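# Load sample tube and matching water blank into centrifuge

## Task

Take the sample tube marked with an orange dot on its cap from its rack on the shelved bench beside the door, and place it in the centre hole of one adapter in the centrifuge rotor. Then find the water blank whose cap number (its volume in mL) equals the sample's volume, in the racks on the shelved bench beside the window, and place it in the centre hole of the adapter directly across. Both tubes must be fully seated, every rotor bucket must hang vertically, and every rack must finish on its own bench. A tube touching the floor means failure, and so does the robot falling or ending tilted. At the end the grippers must be open and the robot moved away, and nothing may count as placed if only the robot is holding it there.

## Robot and tools

ROBOT. A wheeled base that can drive in any direction carries a column about 1.75 m tall. A carriage rides up and down it (lift_m, 0 to 1 m) and holds two identical six-joint arms, each with a two-finger gripper. The arm bases sit about 0.57 m + lift_m above the floor, and some carriage parts hang roughly 0.15 m lower. A hand reaches up to 0.78 m from its shoulder but only about 0.38 m below the arm base. The hand is about 0.16 m long and 0.1 m wide (0.14 m open). The parked arm pose is joints 1-6 = 0, 0.05, 0.05, 1.45, 0, 0; parked, the robot is about 0.95 m wide and 0.7 m long. Wheel motors are strong (7 N m). Cameras: carriage_camera is fixed, facing forward and tilted about 20 degrees down; left_wrist_camera and right_wrist_camera look out past each hand's fingertips. Images are 896x504 pixels.

FRAMES. Base frame: origin on the floor below the base centre, x forward, y left, z up. left_hand and right_hand are the midpoint between each hand's pads, in the base frame, with quat_wxyz for orientation: the hand's z axis runs along the fingers and they open along its y axis; a hand pointing straight up with joints 1, 5, 6 at 0 reads (1, 0, 0, 0). Odometry is the base frame at scene start, counted from wheel turns only (slip counts as motion); heading is left-positive, -3.142 to 3.142. Hand readings can be off, more so at long reach.

TOOLS.
execute_actions: "actions" is a list holding one action or none (none just returns state and pictures). An action may contain "base", "joints" or both; their motions start together.
- "base" takes exactly one key, an offset from where the base last measured itself in the latest state report: translate_m (metres, forward positive, -2 to 2), strafe_m (metres, left positive, -2 to 2), or rotate_rad (radians, counter-clockwise positive, -6.3 to 6.3).
- "joints" is a single object for both arms, keyed by joint name, each value an absolute target. lift_m: 0 to 1 m. For each arm (left_ and right_ prefixes): joint1_rad -2.617 to 3.054 (turn about vertical, 0 forward, positive left); joint2_rad 0 to 3.141 (shoulder: 0 upper arm level pointing back, 1.57 upright, 3.14 level forward); joint3_rad 0 to 3.141 (elbow: 0 folded, 3.14 straight); joint4_rad -1.57 to 1.57 (wrist pitch, positive lifts fingertips); joint5_rad -1.57 to 1.57 (wrist yaw, positive swings fingertips to the right, opposite to joint 1); joint6_rad -2.094 to 2.094 (roll about the finger axis, positive clockwise viewed from the forearm); gripper_m 0 to 0.093 m (gap between pads). Joints left out keep pushing toward earlier targets. One action lasts at most 15 s. An unknown key or out-of-range number rejects the whole call with no motion.
- "cameras": list of camera names or "all"; omitted or null means all, [] means none.
wait: "seconds" 0 to 10; commands nothing, returns state and pictures.
zoom_image: "camera" plus "region" [x0, y0, x1, y1] in pixels of that camera's latest full image, top-left origin, at most 504x504.
read_manual: "section" (only "licences"); returns licence text, no motion.
finished_scene: "scene" number; ends the scene permanently and reports success.

RESULTS. The "pictures" line gives image order. base_status/joint_status per motion: "done" (for the base, wheels turned as commanded, even with slip or a tiny shortfall); "off_target" (stopped short, may still push; normal for a gripper holding something); "contact_stop" or "time_out" (target dropped, holds in place); "not_followed" or "joint command not followed" with a cause line (a self-collision check withheld that arm's targets, possibly retried on later actions; gripper commands still run); "limit_stop_at_motor_heat" (resend the target). on_its_own lists uncommanded behaviour; "held at" is the held target, not the actual position. motor_effort is percent of maximum, positive toward higher joint values, bracket = peak; readings carry fixed bias and noise. Rising-then-falling lift effort while lowering means a hand or load is resting on something. drive_wheels clearly higher at rest than after free driving means the base is pressing on something. Joint torques are raw drive outputs with offsets and friction. ARM HIT means an arm struck the robot. MOTOR HOT appears from 75 °C; OVER-TEMPERATURE FAULT at 90 °C (arm paused 10 s) or 100 °C (arm goes limp and falls). Extended arms heat fast even unloaded. Camera calibration lines give K, distortion and T_world_to_cam in the base frame, with small errors.

CAUTIONS. After a drive is stopped by an obstacle, back off about 0.2 m (or turn back), repeat if still pressed, then retry; such a retreat may itself stop once. The arms are not monitored during turns and often not while arm joints move; the base may roll on about 0.3 m after an arm hit. The base can slip under a table edge and the column then strikes it; reversing into an edge can tip the robot. Arms and grippers have no contact stop and spring to targets once freed. Pad force is about 45-60 N. A level hand sags 10-17 cm under 1 kg. Tipping risk rises with a high carriage, outstretched arms, loads, pulling, or abrupt stops; no reading shows lean, only pictures. Never let the arms collide or press on each other. If an arm is withheld, first move only that arm clear, then the other in a later action. The robot holds its last command while you think. Loose objects may occasionally be nudged. Avoid drops, slams and hard pushes.

Each tool is called after ">>>" as a command line: name --argument value for each argument, lists and objects as JSON in quotes; but a table of rows of numbers goes row by row, as --pt "numbers of a row", without its own name.

## Session

I'll start by looking at the current state and images.

>>> execute_actions --actions '[]'

Scene clock: 0.00 s.
Joint torques (N m, as the arm reports them, + toward a larger angle): no reading
base_odometry: x=+0.000 y=+0.000 heading=+0.000 (m, m, rad; odometry frame)
base_status: not commanded
joint_positions: lift_m=+0.299 left_joint1_rad=+0.018 left_joint2_rad=+0.063 left_joint3_rad=+0.055 left_joint4_rad=+1.419 left_joint5_rad=-0.008 left_joint6_rad=-0.019 left_gripper_m=+0.095 right_joint1_rad=-0.014 right_joint2_rad=+0.044 right_joint3_rad=+0.039 right_joint4_rad=+1.446 right_joint5_rad=+0.027 right_joint6_rad=+0.017 right_gripper_m=+0.094
joint_status: not commanded
motor_effort: lift_m=+36 drive_wheels=+3 (%)
left_hand: x=+0.3048 y=+0.3160 z=+1.3269 quat_wxyz=(+0.997, -0.005, +0.080, +0.000) (m; base frame)
right_hand: x=+0.2971 y=-0.3191 z=+1.3235 quat_wxyz=(+0.998, +0.015, +0.065, +0.001) (m; base frame)
pictures: carriage_camera, left_wrist_camera, right_wrist_camera
Images, in order (width x height): carriage_camera 896x504, left_wrist_camera 896x504, right_wrist_camera 896x504.

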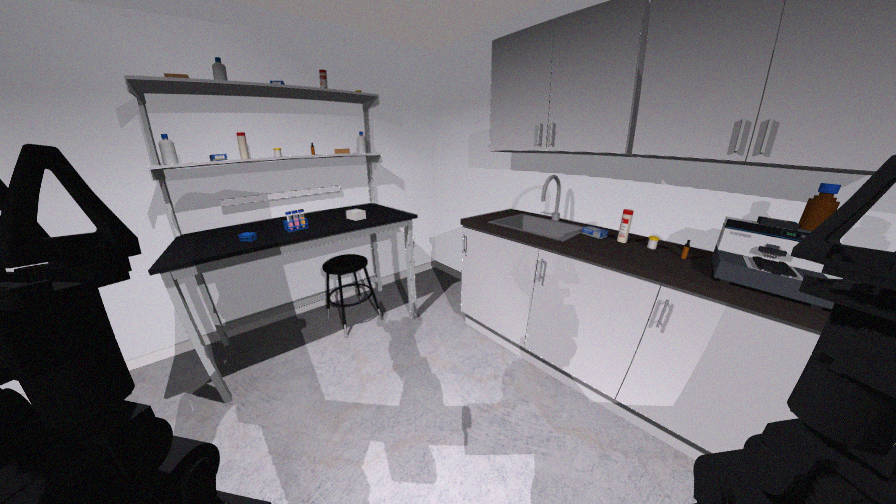

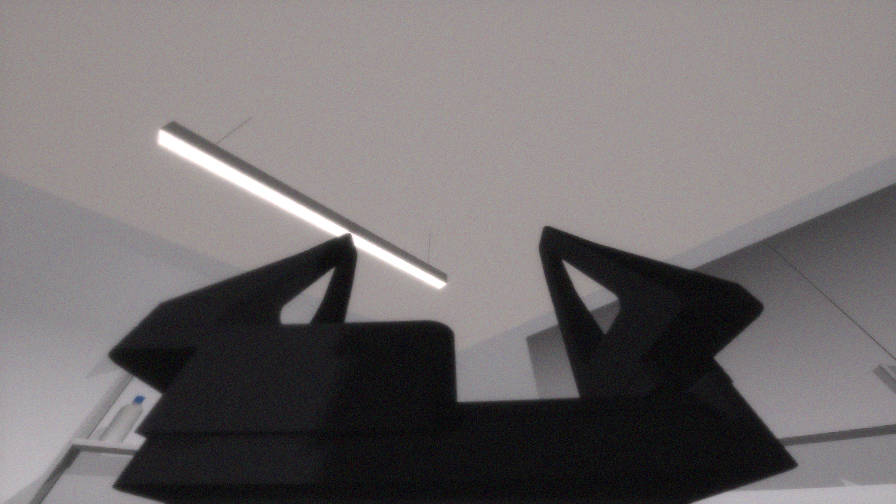

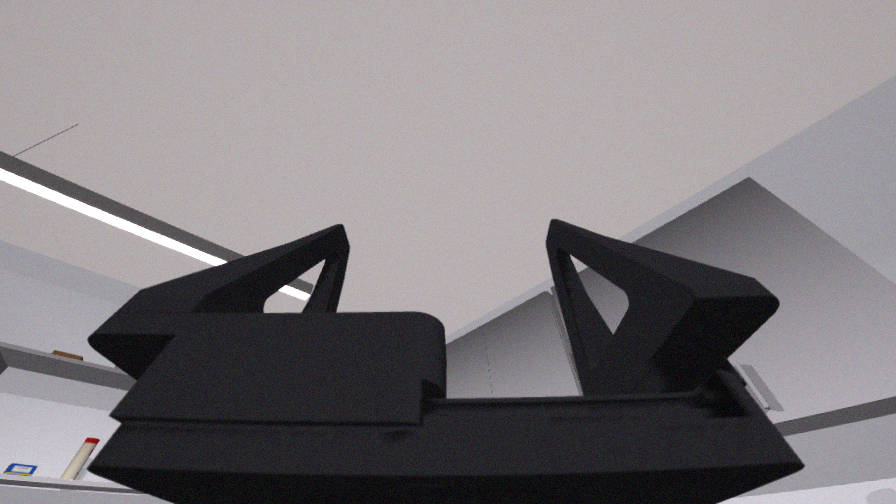

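>>> zoom_image --camera "carriage_camera" --region '[220, 180, 400, 270]'

>>> zoom_image --camera "carriage_camera" --region '[640, 160, 896, 330]'

Region (220, 180, 400, 270) of carriage_camera's 896x504 image, scaled by 2.800, with more detail than that image has.

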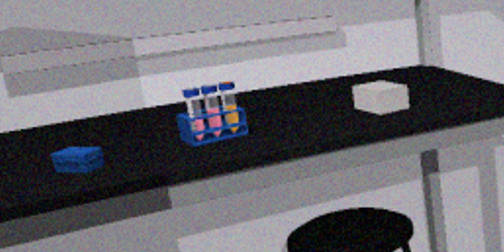

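Region (640, 160, 896, 330) of carriage_camera's 896x504 image, scaled by 1.969, with more detail than that image has; it fills the top 335 rows of this view, and the rest is white.

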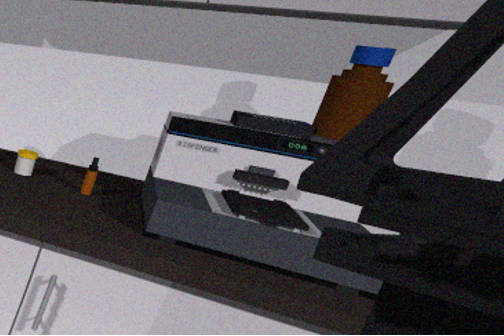

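>>> execute_actions --actions '[{"base": {"rotate_rad": 1.6}}]' --cameras '["carriage_camera"]'

Scene clock: 7.03 s.
Joint torques (N m, as the arm reports them, + toward a larger angle): left_arm=[ 0.21  4.36  6.26 -0.08  0.   -0.03] | right_arm=[-0.1   4.96  5.06 -0.14  0.05  0.04]
base_odometry: x=+0.000 y=+0.000 heading=+1.600 (m, m, rad; odometry frame)
base_status: done
joint_positions: lift_m=+0.299 left_joint1_rad=+0.018 left_joint2_rad=+0.063 left_joint3_rad=+0.055 left_joint4_rad=+1.419 left_joint5_rad=-0.008 left_joint6_rad=-0.019 left_gripper_m=+0.095 right_joint1_rad=-0.014 right_joint2_rad=+0.044 right_joint3_rad=+0.039 right_joint4_rad=+1.446 right_joint5_rad=+0.027 right_joint6_rad=+0.017 right_gripper_m=+0.094
joint_status: not commanded
motor_effort: lift_m=+38(37) drive_wheels=+3(15) (%)
left_hand: x=+0.3048 y=+0.3160 z=+1.3269 quat_wxyz=(+0.997, -0.005, +0.080, +0.000) (m; base frame)
right_hand: x=+0.2971 y=-0.3191 z=+1.3235 quat_wxyz=(+0.998, +0.015, +0.065, +0.001) (m; base frame)
pictures: carriage_camera
Images, in order (width x height): carriage_camera 896x504.

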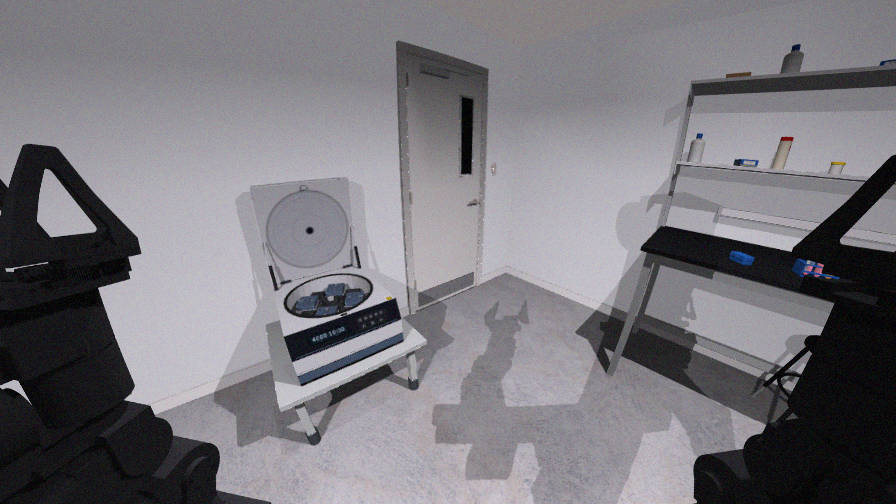

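>>> zoom_image --camera "carriage_camera" --region '[240, 240, 440, 450]'

>>> execute_actions --actions '[{"base": {"rotate_rad": 1.6}}]' --cameras '["carriage_camera"]'

Region (240, 240, 440, 450) of carriage_camera's 896x504 image, scaled by 2.400, with more detail than that image has; it fills the left 480 columns of this view, and the rest is white.

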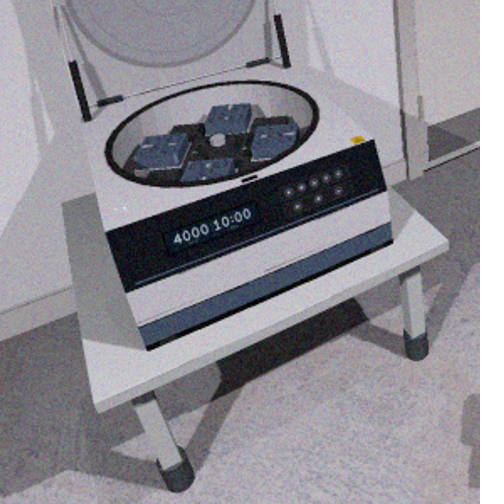

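Scene clock: 11.90 s.
Joint torques (N m, as the arm reports them, + toward a larger angle): left_arm=[ 0.15  4.26  6.23 -0.07  0.   -0.03] | right_arm=[-0.06  4.91  5.14 -0.12  0.    0.04]
base_odometry: x=+0.000 y=+0.000 heading=-3.084 (m, m, rad; odometry frame)
base_status: done
joint_positions: lift_m=+0.299 left_joint1_rad=+0.018 left_joint2_rad=+0.063 left_joint3_rad=+0.055 left_joint4_rad=+1.419 left_joint5_rad=-0.008 left_joint6_rad=-0.019 left_gripper_m=+0.095 right_joint1_rad=-0.014 right_joint2_rad=+0.044 right_joint3_rad=+0.039 right_joint4_rad=+1.446 right_joint5_rad=+0.027 right_joint6_rad=+0.017 right_gripper_m=+0.094
joint_status: not commanded
motor_effort: lift_m=+37(37) drive_wheels=+8(12) (%)
left_hand: x=+0.3048 y=+0.3160 z=+1.3269 quat_wxyz=(+0.997, -0.005, +0.080, +0.000) (m; base frame)
right_hand: x=+0.2971 y=-0.3191 z=+1.3235 quat_wxyz=(+0.998, +0.015, +0.065, +0.001) (m; base frame)
pictures: carriage_camera
Images, in order (width x height): carriage_camera 896x504.

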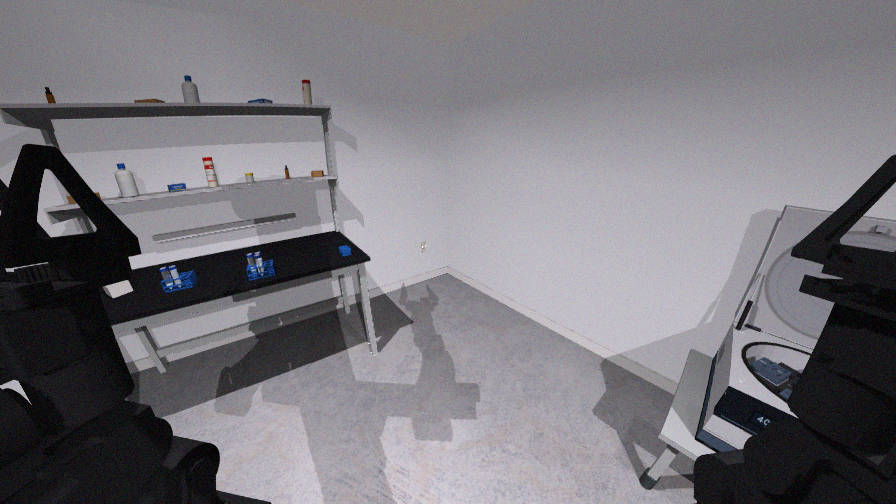

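>>> zoom_image --camera "carriage_camera" --region '[130, 220, 390, 320]'

Region (130, 220, 390, 320) of carriage_camera's 896x504 image, scaled by 1.938, with more detail than that image has; it fills the top 194 rows of this view, and the rest is white.

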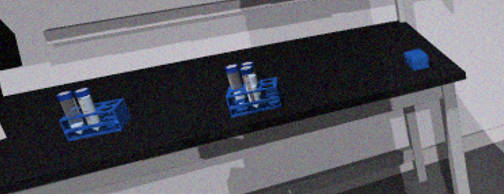

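>>> execute_actions --actions '[{"base": {"rotate_rad": -2.445}, "joints": {"lift_m": 0.5}}]' --cameras '["carriage_camera"]'

Scene clock: 81.90 s.
Joint torques (N m, as the arm reports them, + toward a larger angle): left_arm=[ 0.21  4.29  6.23 -0.06  0.01 -0.03] | right_arm=[-0.14  5.08  5.29 -0.12  0.03  0.02]
base_odometry: x=+0.000 y=+0.000 heading=+0.755 (m, m, rad; odometry frame)
base_status: done
joint_positions: lift_m=+0.500 left_joint1_rad=+0.018 left_joint2_rad=+0.063 left_joint3_rad=+0.055 left_joint4_rad=+1.417 left_joint5_rad=-0.008 left_joint6_rad=-0.019 left_gripper_m=+0.095 right_joint1_rad=-0.014 right_joint2_rad=+0.044 right_joint3_rad=+0.039 right_joint4_rad=+1.445 right_joint5_rad=+0.027 right_joint6_rad=+0.017 right_gripper_m=+0.094
joint_status: all done
motor_effort: lift_m=+39(47) drive_wheels=+9(19) (%)
left_hand: x=+0.3051 y=+0.3160 z=+1.5277 quat_wxyz=(+0.997, -0.005, +0.081, +0.000) (m; base frame)
right_hand: x=+0.2973 y=-0.3191 z=+1.5244 quat_wxyz=(+0.998, +0.015, +0.065, +0.001) (m; base frame)
pictures: carriage_camera
camera_calibration (this result's frames):
carriage_camera: T_world_to_cam=[[0.0297332, -0.99946, 0.0139688, -0.0279787], [-0.36271, -0.0238107, -0.931598, 1.47316], [0.931428, 0.0226328, -0.363222, 0.375247], [0, 0, 0, 1]] pos_world=[0.185648, -0.00137938, 1.50908]
Images, in order (width x height): carriage_camera 896x504.

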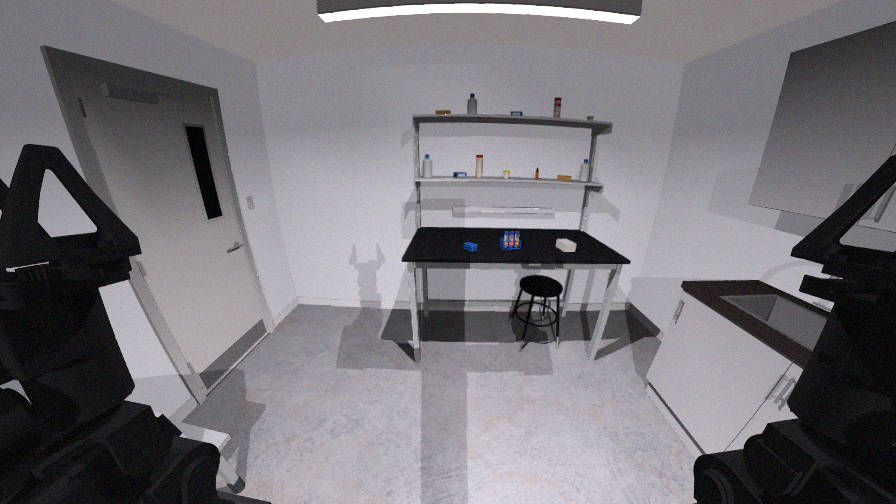

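>>> execute_actions --actions '[{"base": {"translate_m": 1.05}}]' --cameras '["carriage_camera"]'

Scene clock: 88.73 s.
Joint torques (N m, as the arm reports them, + toward a larger angle): left_arm=[ 0.18  4.32  6.35 -0.09  0.   -0.04] | right_arm=[-0.18  4.98  5.22 -0.12  0.02  0.03]
base_odometry: x=+0.766 y=+0.719 heading=+0.754 (m, m, rad; odometry frame)
base_status: done
joint_positions: lift_m=+0.500 left_joint1_rad=+0.018 left_joint2_rad=+0.063 left_joint3_rad=+0.055 left_joint4_rad=+1.418 left_joint5_rad=-0.008 left_joint6_rad=-0.019 left_gripper_m=+0.095 right_joint1_rad=-0.014 right_joint2_rad=+0.044 right_joint3_rad=+0.039 right_joint4_rad=+1.445 right_joint5_rad=+0.027 right_joint6_rad=+0.017 right_gripper_m=+0.094
joint_status: not commanded
motor_effort: lift_m=+39(39) drive_wheels=-8(24) (%)
left_hand: x=+0.3049 y=+0.3160 z=+1.5278 quat_wxyz=(+0.997, -0.005, +0.080, +0.000) (m; base frame)
right_hand: x=+0.2973 y=-0.3191 z=+1.5244 quat_wxyz=(+0.998, +0.015, +0.065, +0.001) (m; base frame)
pictures: carriage_camera
camera_calibration (this result's frames):
carriage_camera: T_world_to_cam=[[0.0297332, -0.99946, 0.0139688, -0.0279787], [-0.36271, -0.0238107, -0.931598, 1.47316], [0.931428, 0.0226328, -0.363222, 0.375247], [0, 0, 0, 1]] pos_world=[0.185648, -0.00137938, 1.50908]
Images, in order (width x height): carriage_camera 896x504.

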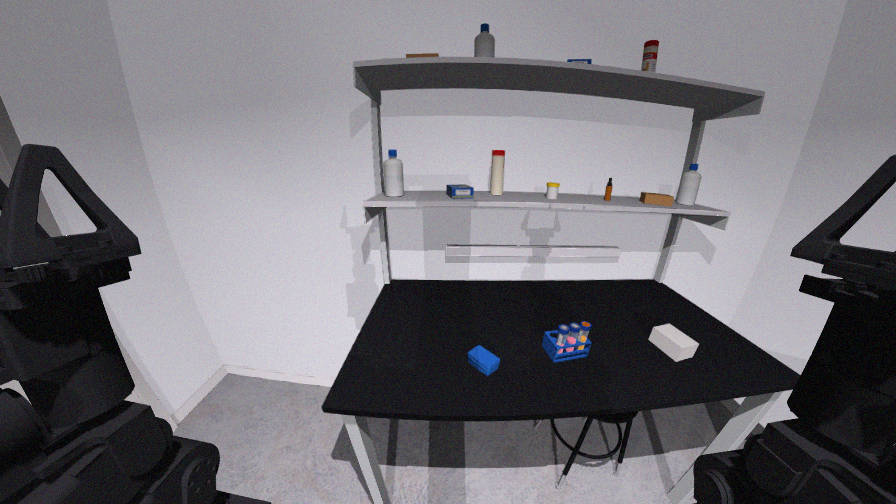

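>>> zoom_image --camera "carriage_camera" --region '[520, 305, 620, 375]'

Region (520, 305, 620, 375) of carriage_camera's 896x504 image, scaled by 5.040, with more detail than that image has; it fills the top 353 rows of this view, and the rest is white.

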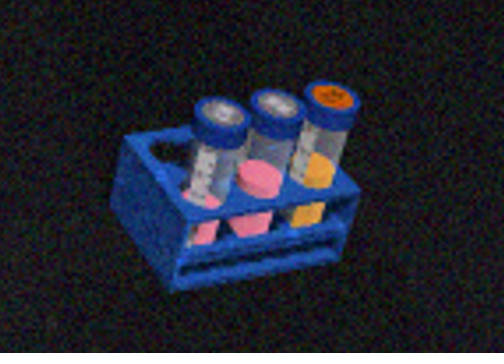

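>>> zoom_image --camera "carriage_camera" --region '[300, 380, 460, 504]'

Region (300, 380, 460, 504) of carriage_camera's 896x504 image, scaled by 3.150, with more detail than that image has; it fills the top 391 rows of this view, and the rest is white.

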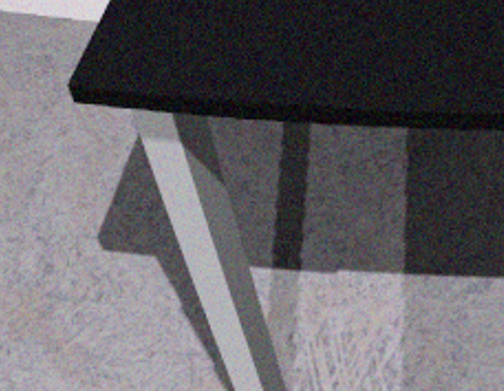

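>>> execute_actions --actions '[{"base": {"translate_m": 0.18}, "joints": {"right_joint1_rad": -0.312, "right_joint2_rad": 2.127, "right_joint3_rad": 1.777, "right_joint4_rad": -1.221, "right_joint5_rad": 0.0, "right_joint6_rad": 1.07, "right_gripper_m": 0.075}}]' --cameras '["carriage_camera", "right_wrist_camera"]'

Scene clock: 152.23 s.
Joint torques (N m, as the arm reports them, + toward a larger angle): left_arm=[ 0.21  4.31  6.38 -0.07  0.01 -0.03] | right_arm=[ -0.61 -14.51   6.88   0.31   0.07   0.12]
base_odometry: x=+0.897 y=+0.842 heading=+0.753 (m, m, rad; odometry frame)
base_status: done
joint_positions: lift_m=+0.500 left_joint1_rad=+0.018 left_joint2_rad=+0.063 left_joint3_rad=+0.055 left_joint4_rad=+1.419 left_joint5_rad=-0.008 left_joint6_rad=-0.019 left_gripper_m=+0.095 right_joint1_rad=-0.307 right_joint2_rad=+2.123 right_joint3_rad=+1.759 right_joint4_rad=-1.208 right_joint5_rad=+0.005 right_joint6_rad=+1.062 right_gripper_m=+0.075
joint_status: all done
motor_effort: lift_m=+38(38) drive_wheels=-4(18) (%)
left_hand: x=+0.3048 y=+0.3160 z=+1.5278 quat_wxyz=(+0.997, -0.005, +0.080, +0.000) (m; base frame)
right_hand: x=+0.6527 y=-0.4382 z=+1.1581 quat_wxyz=(+0.000, +0.632, +0.775, -0.002) (m; base frame)
pictures: carriage_camera, right_wrist_camera
camera_calibration (this result's frames):
carriage_camera: T_world_to_cam=[[0.0297332, -0.99946, 0.0139688, -0.0279787], [-0.36271, -0.0238107, -0.931598, 1.47316], [0.931428, 0.0226328, -0.363222, 0.375247], [0, 0, 0, 1]] pos_world=[0.185648, -0.00137938, 1.50908]
right_wrist_camera: T_world_to_cam=[[-0.985626, -0.168942, -0.000825971, 0.56992], [-0.133413, 0.775325, 0.617311, -0.288808], [-0.103649, 0.608547, -0.786719, 1.3655], [0, 0, 0, 1]] pos_world=[0.66473, -0.510765, 1.25302]
Images, in order (width x height): carriage_camera 896x504, right_wrist_camera 896x504.

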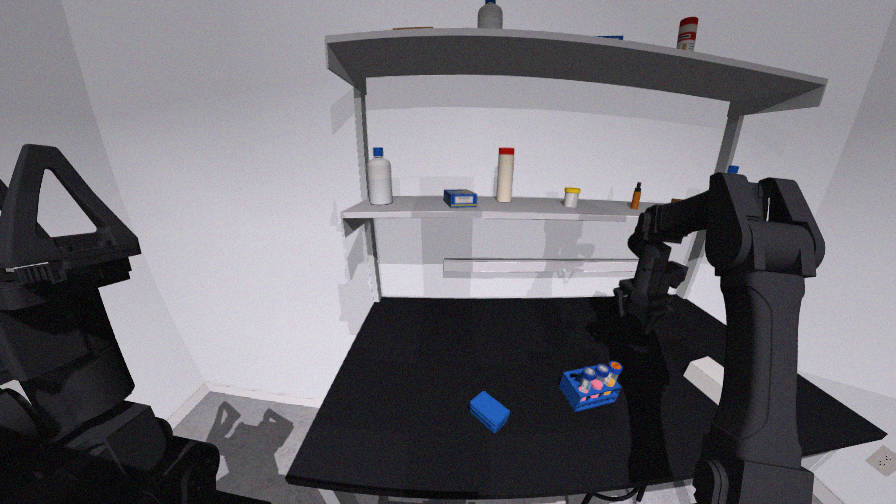

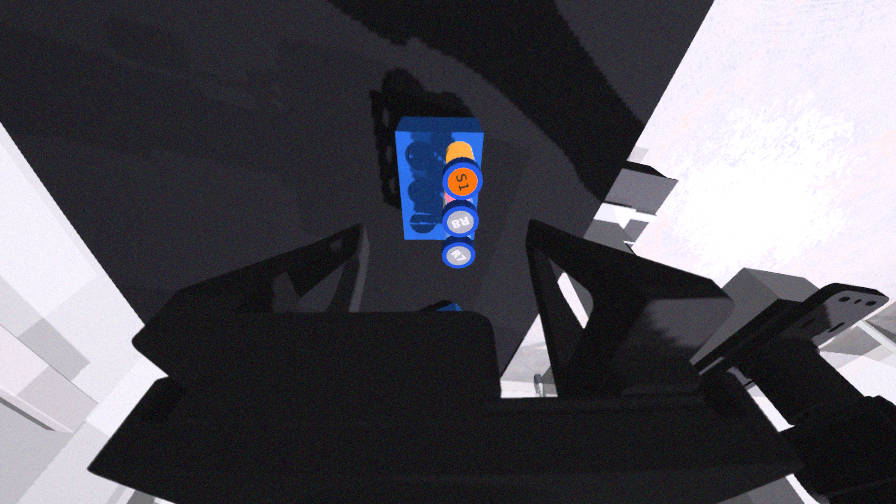

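>>> execute_actions --actions '[{"joints": {"lift_m": 0.395, "right_joint1_rad": -0.273, "right_joint2_rad": 2.024, "right_joint3_rad": 1.674, "right_joint4_rad": -1.221, "right_joint5_rad": 0.0, "right_joint6_rad": 1.109}}]' --cameras '["carriage_camera", "right_wrist_camera"]'

Scene clock: 161.40 s.
Joint torques (N m, as the arm reports them, + toward a larger angle): left_arm=[ 0.12  4.31  6.28 -0.08  0.01 -0.03] | right_arm=[ -0.15 -13.12   4.85   0.45   0.08   0.11]
base_odometry: x=+0.897 y=+0.842 heading=+0.753 (m, m, rad; odometry frame)
base_status: not commanded
joint_positions: lift_m=+0.395 left_joint1_rad=+0.018 left_joint2_rad=+0.063 left_joint3_rad=+0.055 left_joint4_rad=+1.418 left_joint5_rad=-0.008 left_joint6_rad=-0.019 left_gripper_m=+0.095 right_joint1_rad=-0.273 right_joint2_rad=+2.017 right_joint3_rad=+1.690 right_joint4_rad=-1.213 right_joint5_rad=+0.004 right_joint6_rad=+1.101 right_gripper_m=+0.075
joint_status: all done
motor_effort: lift_m=+32(33) drive_wheels=+6(5) (%)
left_hand: x=+0.3049 y=+0.3160 z=+1.4232 quat_wxyz=(+0.997, -0.005, +0.080, +0.000) (m; base frame)
right_hand: x=+0.6418 y=-0.4204 z=+1.0764 quat_wxyz=(+0.015, +0.634, +0.773, +0.005) (m; base frame)
pictures: carriage_camera, right_wrist_camera
camera_calibration (this result's frames):
carriage_camera: T_world_to_cam=[[0.0297332, -0.99946, 0.0139688, -0.0265179], [-0.36271, -0.0238107, -0.931598, 1.37574], [0.931428, 0.0226328, -0.363222, 0.337264], [0, 0, 0, 1]] pos_world=[0.185648, -0.00137938, 1.40451]
right_wrist_camera: T_world_to_cam=[[-0.985947, -0.164191, -0.0308189, 0.596565], [-0.148983, 0.780713, 0.60687, -0.230165], [-0.0755818, 0.602933, -0.794204, 1.27693], [0, 0, 0, 1]] pos_world=[0.650403, -0.492261, 1.17221]
Images, in order (width x height): carriage_camera 896x504, right_wrist_camera 896x504.

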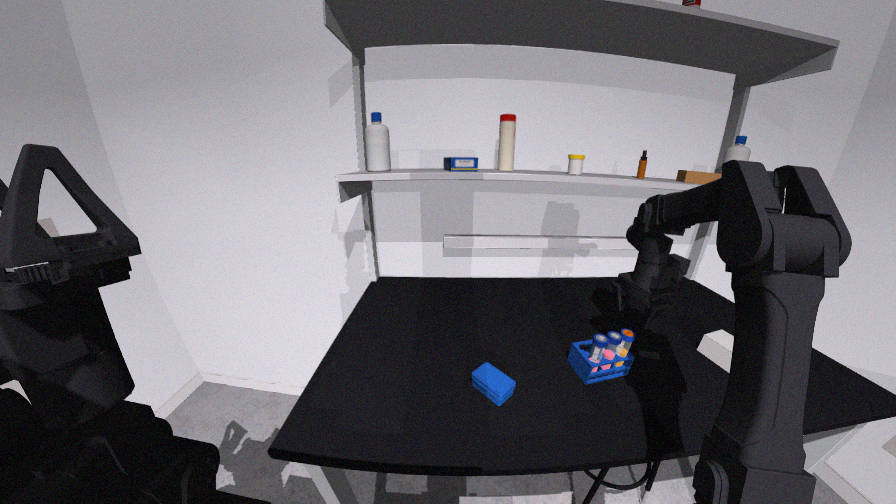

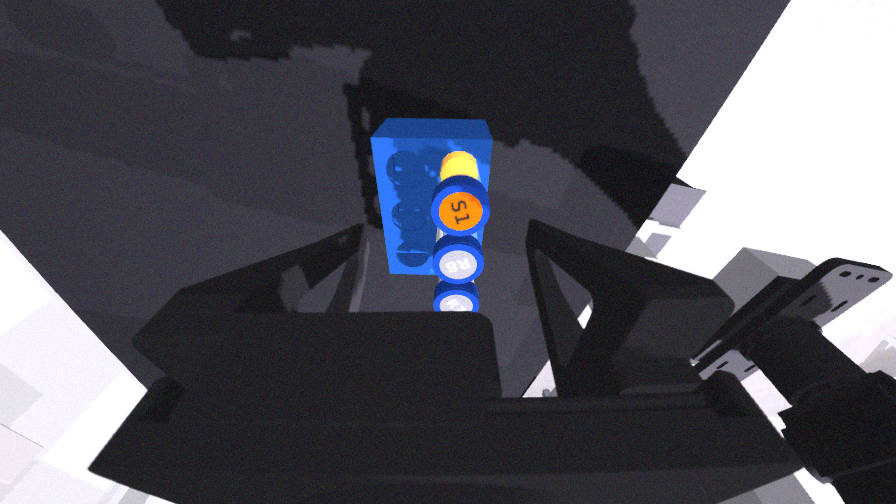

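>>> execute_actions --actions '[{"joints": {"lift_m": 0.354, "right_joint1_rad": -0.253, "right_joint4_rad": -1.255, "right_joint6_rad": 1.127}}]' --cameras '["carriage_camera", "right_wrist_camera"]'

Scene clock: 170.13 s.
Joint torques (N m, as the arm reports them, + toward a larger angle): left_arm=[ 0.17  4.28  6.37 -0.06  0.01 -0.04] | right_arm=[  0.19 -13.25   4.72   0.3    0.07   0.13]
base_odometry: x=+0.897 y=+0.842 heading=+0.753 (m, m, rad; odometry frame)
base_status: not commanded
joint_positions: lift_m=+0.354 left_joint1_rad=+0.018 left_joint2_rad=+0.063 left_joint3_rad=+0.055 left_joint4_rad=+1.419 left_joint5_rad=-0.008 left_joint6_rad=-0.019 left_gripper_m=+0.095 right_joint1_rad=-0.257 right_joint2_rad=+2.019 right_joint3_rad=+1.690 right_joint4_rad=-1.242 right_joint5_rad=+0.004 right_joint6_rad=+1.119 right_gripper_m=+0.075
joint_status: all done
motor_effort: lift_m=+33(35) drive_wheels=-1(5) (%)
left_hand: x=+0.3048 y=+0.3160 z=+1.3822 quat_wxyz=(+0.997, -0.005, +0.080, +0.000) (m; base frame)
right_hand: x=+0.6366 y=-0.4125 z=+1.0344 quat_wxyz=(+0.001, +0.635, +0.772, -0.002) (m; base frame)
pictures: carriage_camera, right_wrist_camera
camera_calibration (this result's frames):
carriage_camera: T_world_to_cam=[[0.0297332, -0.99946, 0.0139688, -0.0259452], [-0.36271, -0.0238107, -0.931598, 1.33755], [0.931428, 0.0226328, -0.363222, 0.322371], [0, 0, 0, 1]] pos_world=[0.185648, -0.00137938, 1.36351]
right_wrist_camera: T_world_to_cam=[[-0.986821, -0.161793, -0.00289986, 0.564091], [-0.12903, 0.775921, 0.617494, -0.237296], [-0.097656, 0.60973, -0.78657, 1.24743], [0, 0, 0, 1]] pos_world=[0.647857, -0.485204, 1.12935]
Images, in order (width x height): carriage_camera 896x504, right_wrist_camera 896x504.

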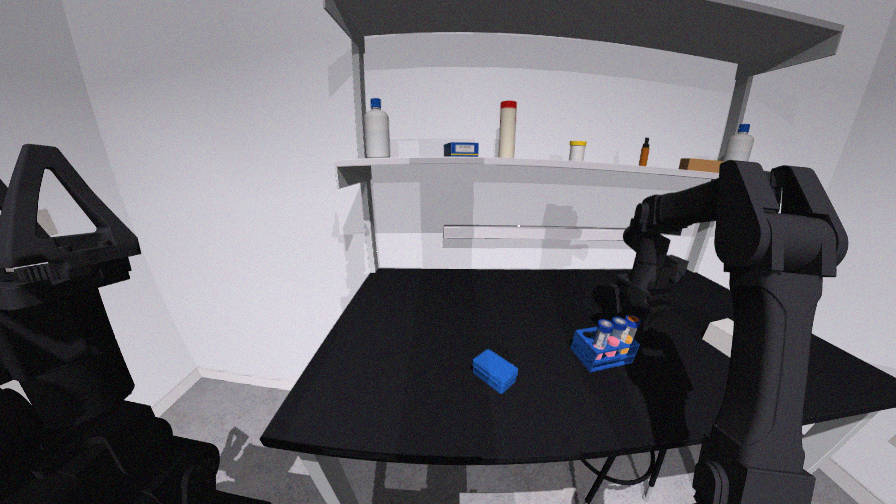

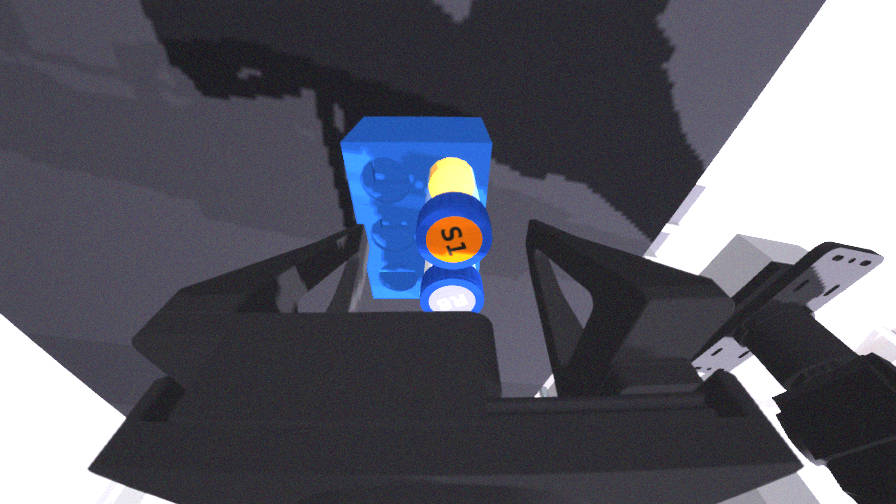

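>>> execute_actions --actions '[{"joints": {"lift_m": 0.337, "right_gripper_m": 0.05}}]' --cameras '["right_wrist_camera"]'

Scene clock: 178.93 s.
Joint torques (N m, as the arm reports them, + toward a larger angle): left_arm=[ 0.19  4.34  6.27 -0.06  0.   -0.03] | right_arm=[  0.23 -13.38   4.81   0.3    0.09   0.13]
base_odometry: x=+0.897 y=+0.842 heading=+0.753 (m, m, rad; odometry frame)
base_status: not commanded
joint_positions: lift_m=+0.337 left_joint1_rad=+0.018 left_joint2_rad=+0.063 left_joint3_rad=+0.055 left_joint4_rad=+1.419 left_joint5_rad=-0.008 left_joint6_rad=-0.019 left_gripper_m=+0.095 right_joint1_rad=-0.257 right_joint2_rad=+2.020 right_joint3_rad=+1.690 right_joint4_rad=-1.244 right_joint5_rad=+0.003 right_joint6_rad=+1.119 right_gripper_m=+0.050
joint_status: all done
motor_effort: lift_m=+34(36) drive_wheels=-6(9) (%)
left_hand: x=+0.3048 y=+0.3160 z=+1.3651 quat_wxyz=(+0.997, -0.005, +0.080, +0.000) (m; base frame)
right_hand: x=+0.6361 y=-0.4123 z=+1.0171 quat_wxyz=(+0.000, +0.635, +0.772, -0.002) (m; base frame)
pictures: right_wrist_camera
camera_calibration (this result's frames):
right_wrist_camera: T_world_to_cam=[[-0.986825, -0.16179, -0.000616262, 0.561299], [-0.127493, 0.775273, 0.618625, -0.229179], [-0.0996098, 0.610553, -0.785686, 1.2343], [0, 0, 0, 1]] pos_world=[0.647633, -0.485115, 1.11189]
Images, in order (width x height): right_wrist_camera 896x504.

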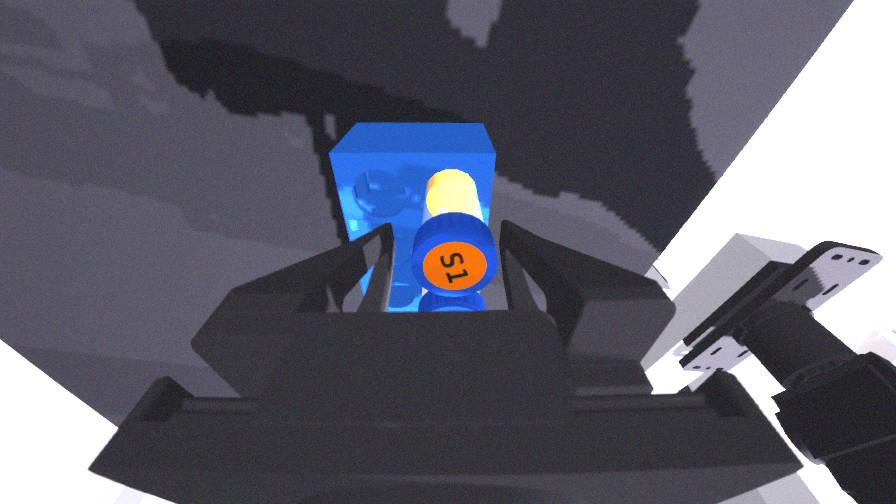

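>>> execute_actions --actions '[{"joints": {"right_gripper_m": 0.024}}]' --cameras '["right_wrist_camera"]'

Scene clock: 185.90 s.
Joint torques (N m, as the arm reports them, + toward a larger angle): left_arm=[ 0.17  4.25  6.32 -0.07  0.   -0.04] | right_arm=[  0.28 -13.36   4.86   0.33   0.07   0.12]
base_odometry: x=+0.897 y=+0.842 heading=+0.753 (m, m, rad; odometry frame)
base_status: not commanded
joint_positions: lift_m=+0.337 left_joint1_rad=+0.018 left_joint2_rad=+0.063 left_joint3_rad=+0.055 left_joint4_rad=+1.419 left_joint5_rad=-0.008 left_joint6_rad=-0.019 left_gripper_m=+0.095 right_joint1_rad=-0.257 right_joint2_rad=+2.020 right_joint3_rad=+1.690 right_joint4_rad=-1.244 right_joint5_rad=+0.003 right_joint6_rad=+1.119 right_gripper_m=+0.032
joint_status: right_gripper_m off_target (ended at +0.032, target +0.024)
motor_effort: lift_m=+33(34) drive_wheels=+4(7) (%)
left_hand: x=+0.3048 y=+0.3160 z=+1.3651 quat_wxyz=(+0.997, -0.005, +0.080, +0.000) (m; base frame)
right_hand: x=+0.6361 y=-0.4123 z=+1.0171 quat_wxyz=(+0.000, +0.635, +0.772, -0.002) (m; base frame)
pictures: right_wrist_camera
camera_calibration (this result's frames):
right_wrist_camera: T_world_to_cam=[[-0.986825, -0.16179, -0.000616262, 0.561299], [-0.127493, 0.775273, 0.618625, -0.229179], [-0.0996098, 0.610553, -0.785686, 1.2343], [0, 0, 0, 1]] pos_world=[0.647633, -0.485115, 1.11189]
Images, in order (width x height): right_wrist_camera 896x504.

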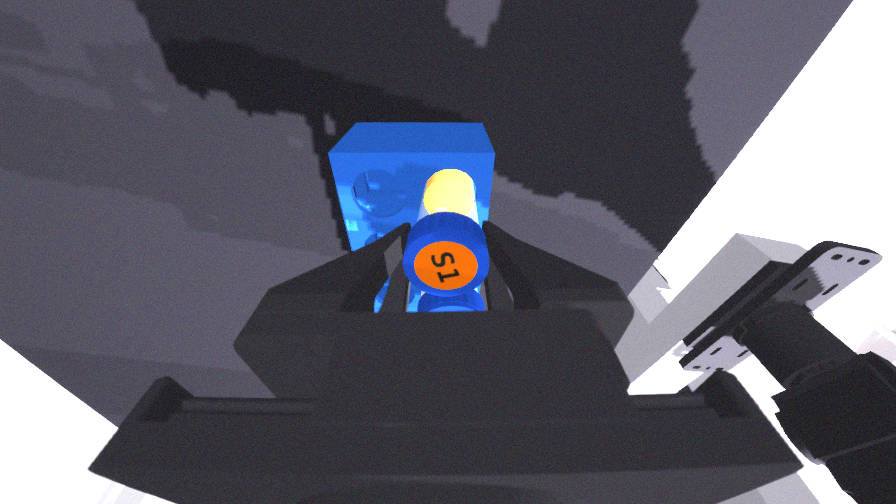

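>>> execute_actions --actions '[{"joints": {"lift_m": 0.49}}]' --cameras '["carriage_camera", "right_wrist_camera"]'

Scene clock: 188.23 s.
Joint torques (N m, as the arm reports them, + toward a larger angle): left_arm=[ 0.17  4.29  6.3  -0.08 -0.01 -0.03] | right_arm=[  0.18 -13.56   4.83   0.33   0.09   0.13]
base_odometry: x=+0.897 y=+0.842 heading=+0.753 (m, m, rad; odometry frame)
base_status: not commanded
joint_positions: lift_m=+0.490 left_joint1_rad=+0.018 left_joint2_rad=+0.063 left_joint3_rad=+0.055 left_joint4_rad=+1.419 left_joint5_rad=-0.008 left_joint6_rad=-0.019 left_gripper_m=+0.095 right_joint1_rad=-0.257 right_joint2_rad=+2.020 right_joint3_rad=+1.690 right_joint4_rad=-1.245 right_joint5_rad=+0.003 right_joint6_rad=+1.119 right_gripper_m=+0.032
joint_status: all done
motor_effort: lift_m=+38(47) drive_wheels=+7(2) (%)
left_hand: x=+0.3048 y=+0.3160 z=+1.5178 quat_wxyz=(+0.997, -0.005, +0.080, +0.000) (m; base frame)
right_hand: x=+0.6357 y=-0.4122 z=+1.1696 quat_wxyz=(-0.001, +0.635, +0.772, -0.002) (m; base frame)
pictures: carriage_camera, right_wrist_camera
camera_calibration (this result's frames):
carriage_camera: T_world_to_cam=[[0.0297332, -0.99946, 0.0139688, -0.0278394], [-0.36271, -0.0238107, -0.931598, 1.46387], [0.931428, 0.0226328, -0.363222, 0.371625], [0, 0, 0, 1]] pos_world=[0.185648, -0.00137938, 1.49911]
right_wrist_camera: T_world_to_cam=[[-0.986824, -0.161791, 0.00112583, 0.559001], [-0.126351, 0.774973, 0.619235, -0.325233], [-0.101059, 0.610934, -0.785205, 1.35457], [0, 0, 0, 1]] pos_world=[0.647434, -0.485062, 1.26438]
Images, in order (width x height): carriage_camera 896x504, right_wrist_camera 896x504.

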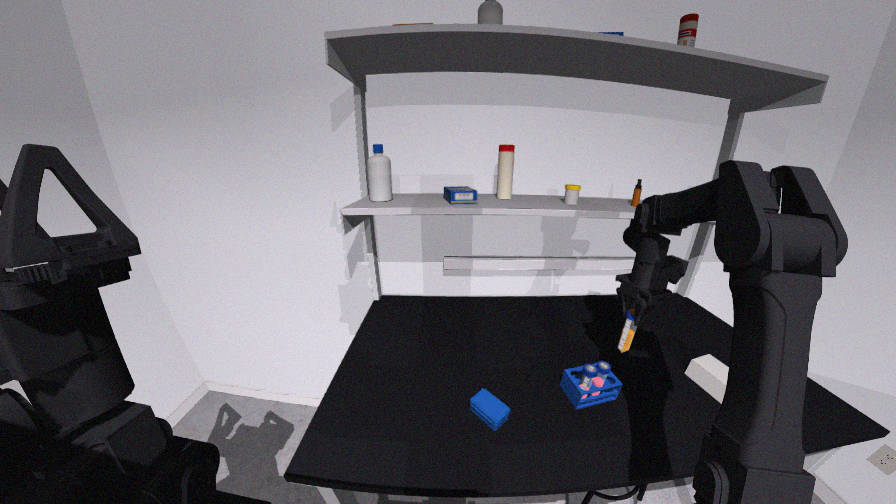

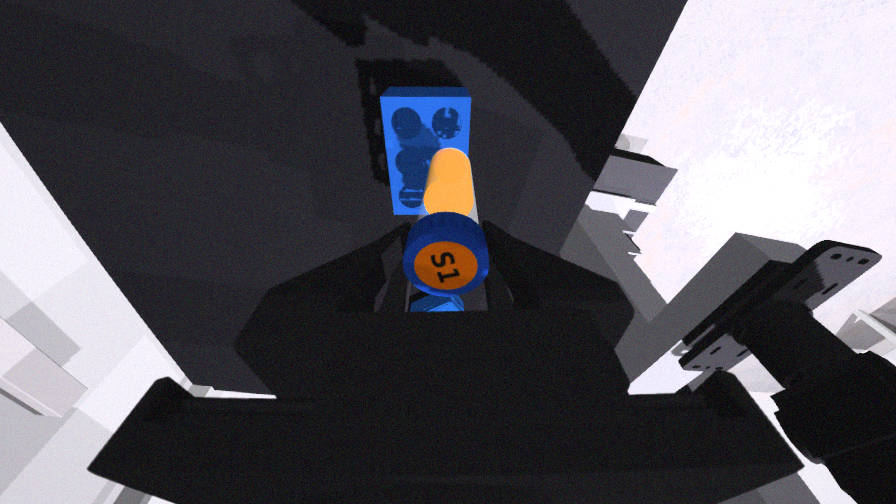

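>>> execute_actions --actions '[{"joints": {"right_joint1_rad": 0.5, "right_joint2_rad": 1.45, "right_joint3_rad": 1.42, "right_joint4_rad": -1.54, "right_joint6_rad": 1.355}}]' --cameras '["carriage_camera"]'

Scene clock: 207.30 s.
Joint torques (N m, as the arm reports them, + toward a larger angle): left_arm=[ 0.18  4.3   6.3  -0.08  0.01 -0.03] | right_arm=[ 0.07 -6.93  4.4   0.33  0.09  0.08]
base_odometry: x=+0.897 y=+0.842 heading=+0.753 (m, m, rad; odometry frame)
base_status: not commanded
joint_positions: lift_m=+0.490 left_joint1_rad=+0.018 left_joint2_rad=+0.063 left_joint3_rad=+0.055 left_joint4_rad=+1.419 left_joint5_rad=-0.008 left_joint6_rad=-0.019 left_gripper_m=+0.095 right_joint1_rad=+0.498 right_joint2_rad=+1.452 right_joint3_rad=+1.441 right_joint4_rad=-1.527 right_joint5_rad=+0.001 right_joint6_rad=+1.347 right_gripper_m=+0.032
joint_status: all done
motor_effort: lift_m=+39(39) drive_wheels=+8(6) (%)
left_hand: x=+0.3048 y=+0.3160 z=+1.5178 quat_wxyz=(+0.997, -0.005, +0.080, +0.000) (m; base frame)
right_hand: x=+0.4769 y=-0.1981 z=+1.2740 quat_wxyz=(+0.010, +0.412, +0.911, +0.013) (m; base frame)
pictures: carriage_camera
camera_calibration (this result's frames):
carriage_camera: T_world_to_cam=[[0.0297332, -0.99946, 0.0139688, -0.0278394], [-0.36271, -0.0238107, -0.931598, 1.46387], [0.931428, 0.0226328, -0.363222, 0.371625], [0, 0, 0, 1]] pos_world=[0.185648, -0.00137938, 1.49911]
Images, in order (width x height): carriage_camera 896x504.

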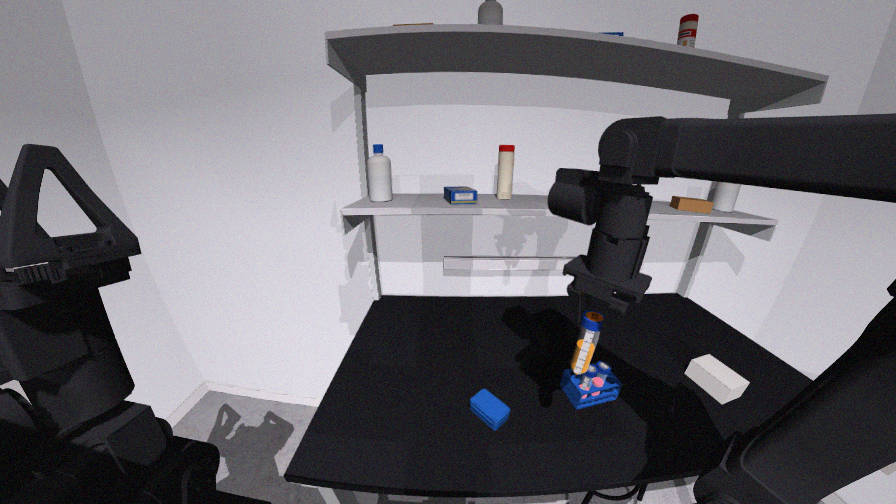

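>>> zoom_image --camera "carriage_camera" --region '[550, 305, 630, 385]'

Region (550, 305, 630, 385) of carriage_camera's 896x504 image, scaled by 6.300, with more detail than that image has.

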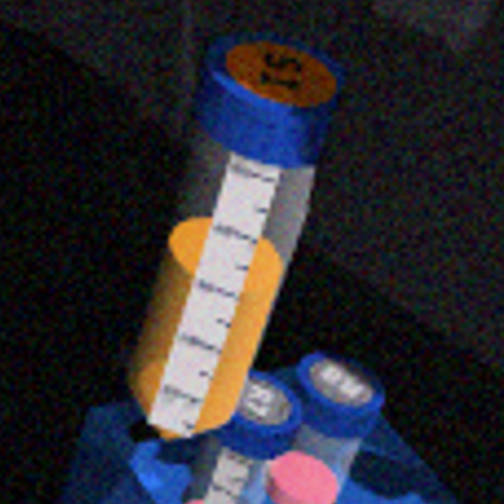

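>>> execute_actions --actions '[{"base": {"translate_m": -1.18}}]' --cameras '[]'

>>> execute_actions --actions '[{"base": {"rotate_rad": 1.571}, "joints": {"lift_m": 0.35}}]' --cameras '["carriage_camera"]'

Scene clock: 237.57 s.
Joint torques (N m, as the arm reports them, + toward a larger angle): left_arm=[ 0.22  4.19  6.28 -0.07  0.01 -0.03] | right_arm=[ 0.07 -6.81  4.28  0.4   0.09  0.11]
base_odometry: x=+0.035 y=+0.035 heading=+0.752 (m, m, rad; odometry frame)
base_status: done
joint_positions: lift_m=+0.490 left_joint1_rad=+0.018 left_joint2_rad=+0.063 left_joint3_rad=+0.055 left_joint4_rad=+1.417 left_joint5_rad=-0.008 left_joint6_rad=-0.019 left_gripper_m=+0.095 right_joint1_rad=+0.498 right_joint2_rad=+1.452 right_joint3_rad=+1.441 right_joint4_rad=-1.529 right_joint5_rad=+0.001 right_joint6_rad=+1.347 right_gripper_m=+0.032
joint_status: not commanded
motor_effort: lift_m=+38(38) drive_wheels=-8(23) (%)
left_hand: x=+0.3051 y=+0.3160 z=+1.5177 quat_wxyz=(+0.997, -0.005, +0.081, +0.000) (m; base frame)
right_hand: x=+0.4763 y=-0.1984 z=+1.2740 quat_wxyz=(+0.009, +0.412, +0.911, +0.012) (m; base frame)
pictures: none
No camera images: the call's "cameras" was empty. Leave "cameras" out to get every camera's image.

Scene clock: 240.67 s.
Joint torques (N m, as the arm reports them, + toward a larger angle): left_arm=[ 0.2   4.28  6.38 -0.06 -0.01 -0.03] | right_arm=[ 0.03 -6.46  4.59  0.41  0.1   0.13]
base_odometry: x=+0.035 y=+0.035 heading=+2.323 (m, m, rad; odometry frame)
base_status: done
joint_positions: lift_m=+0.350 left_joint1_rad=+0.018 left_joint2_rad=+0.063 left_joint3_rad=+0.055 left_joint4_rad=+1.416 left_joint5_rad=-0.007 left_joint6_rad=-0.019 left_gripper_m=+0.095 right_joint1_rad=+0.498 right_joint2_rad=+1.450 right_joint3_rad=+1.437 right_joint4_rad=-1.533 right_joint5_rad=+0.001 right_joint6_rad=+1.348 right_gripper_m=+0.032
joint_status: all done
motor_effort: lift_m=+33(33) drive_wheels=+5(12) (%)
left_hand: x=+0.3054 y=+0.3158 z=+1.3781 quat_wxyz=(+0.997, -0.005, +0.081, +0.000) (m; base frame)
right_hand: x=+0.4746 y=-0.1994 z=+1.1336 quat_wxyz=(+0.008, +0.412, +0.911, +0.009) (m; base frame)
pictures: carriage_camera
camera_calibration (this result's frames):
carriage_camera: T_world_to_cam=[[0.0297332, -0.99946, 0.0139688, -0.0258893], [-0.36271, -0.0238107, -0.931598, 1.33382], [0.931428, 0.0226328, -0.363222, 0.320917], [0, 0, 0, 1]] pos_world=[0.185648, -0.00137938, 1.35951]
Images, in order (width x height): carriage_camera 896x504.

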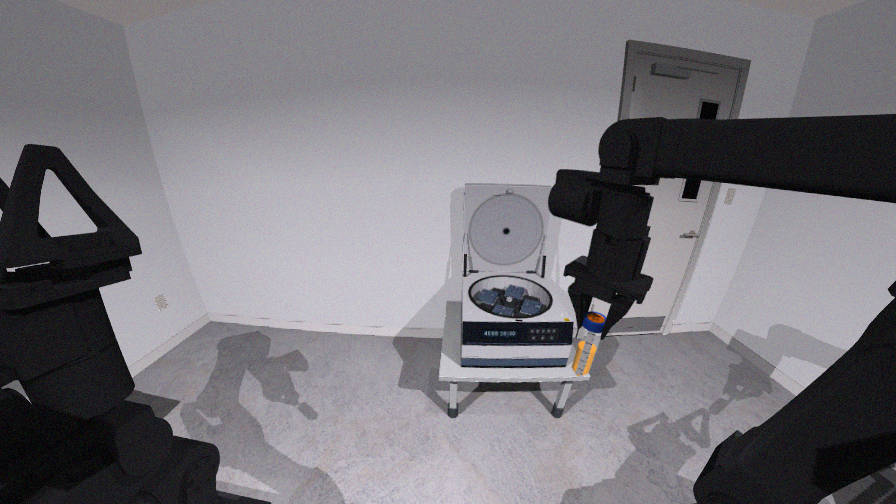

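>>> zoom_image --camera "carriage_camera" --region '[430, 260, 610, 430]'

Region (430, 260, 610, 430) of carriage_camera's 896x504 image, scaled by 2.800, with more detail than that image has.

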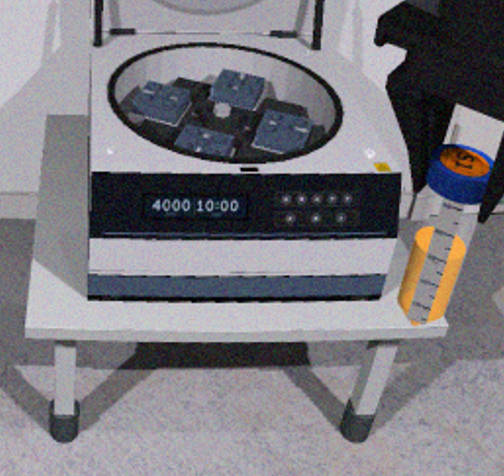

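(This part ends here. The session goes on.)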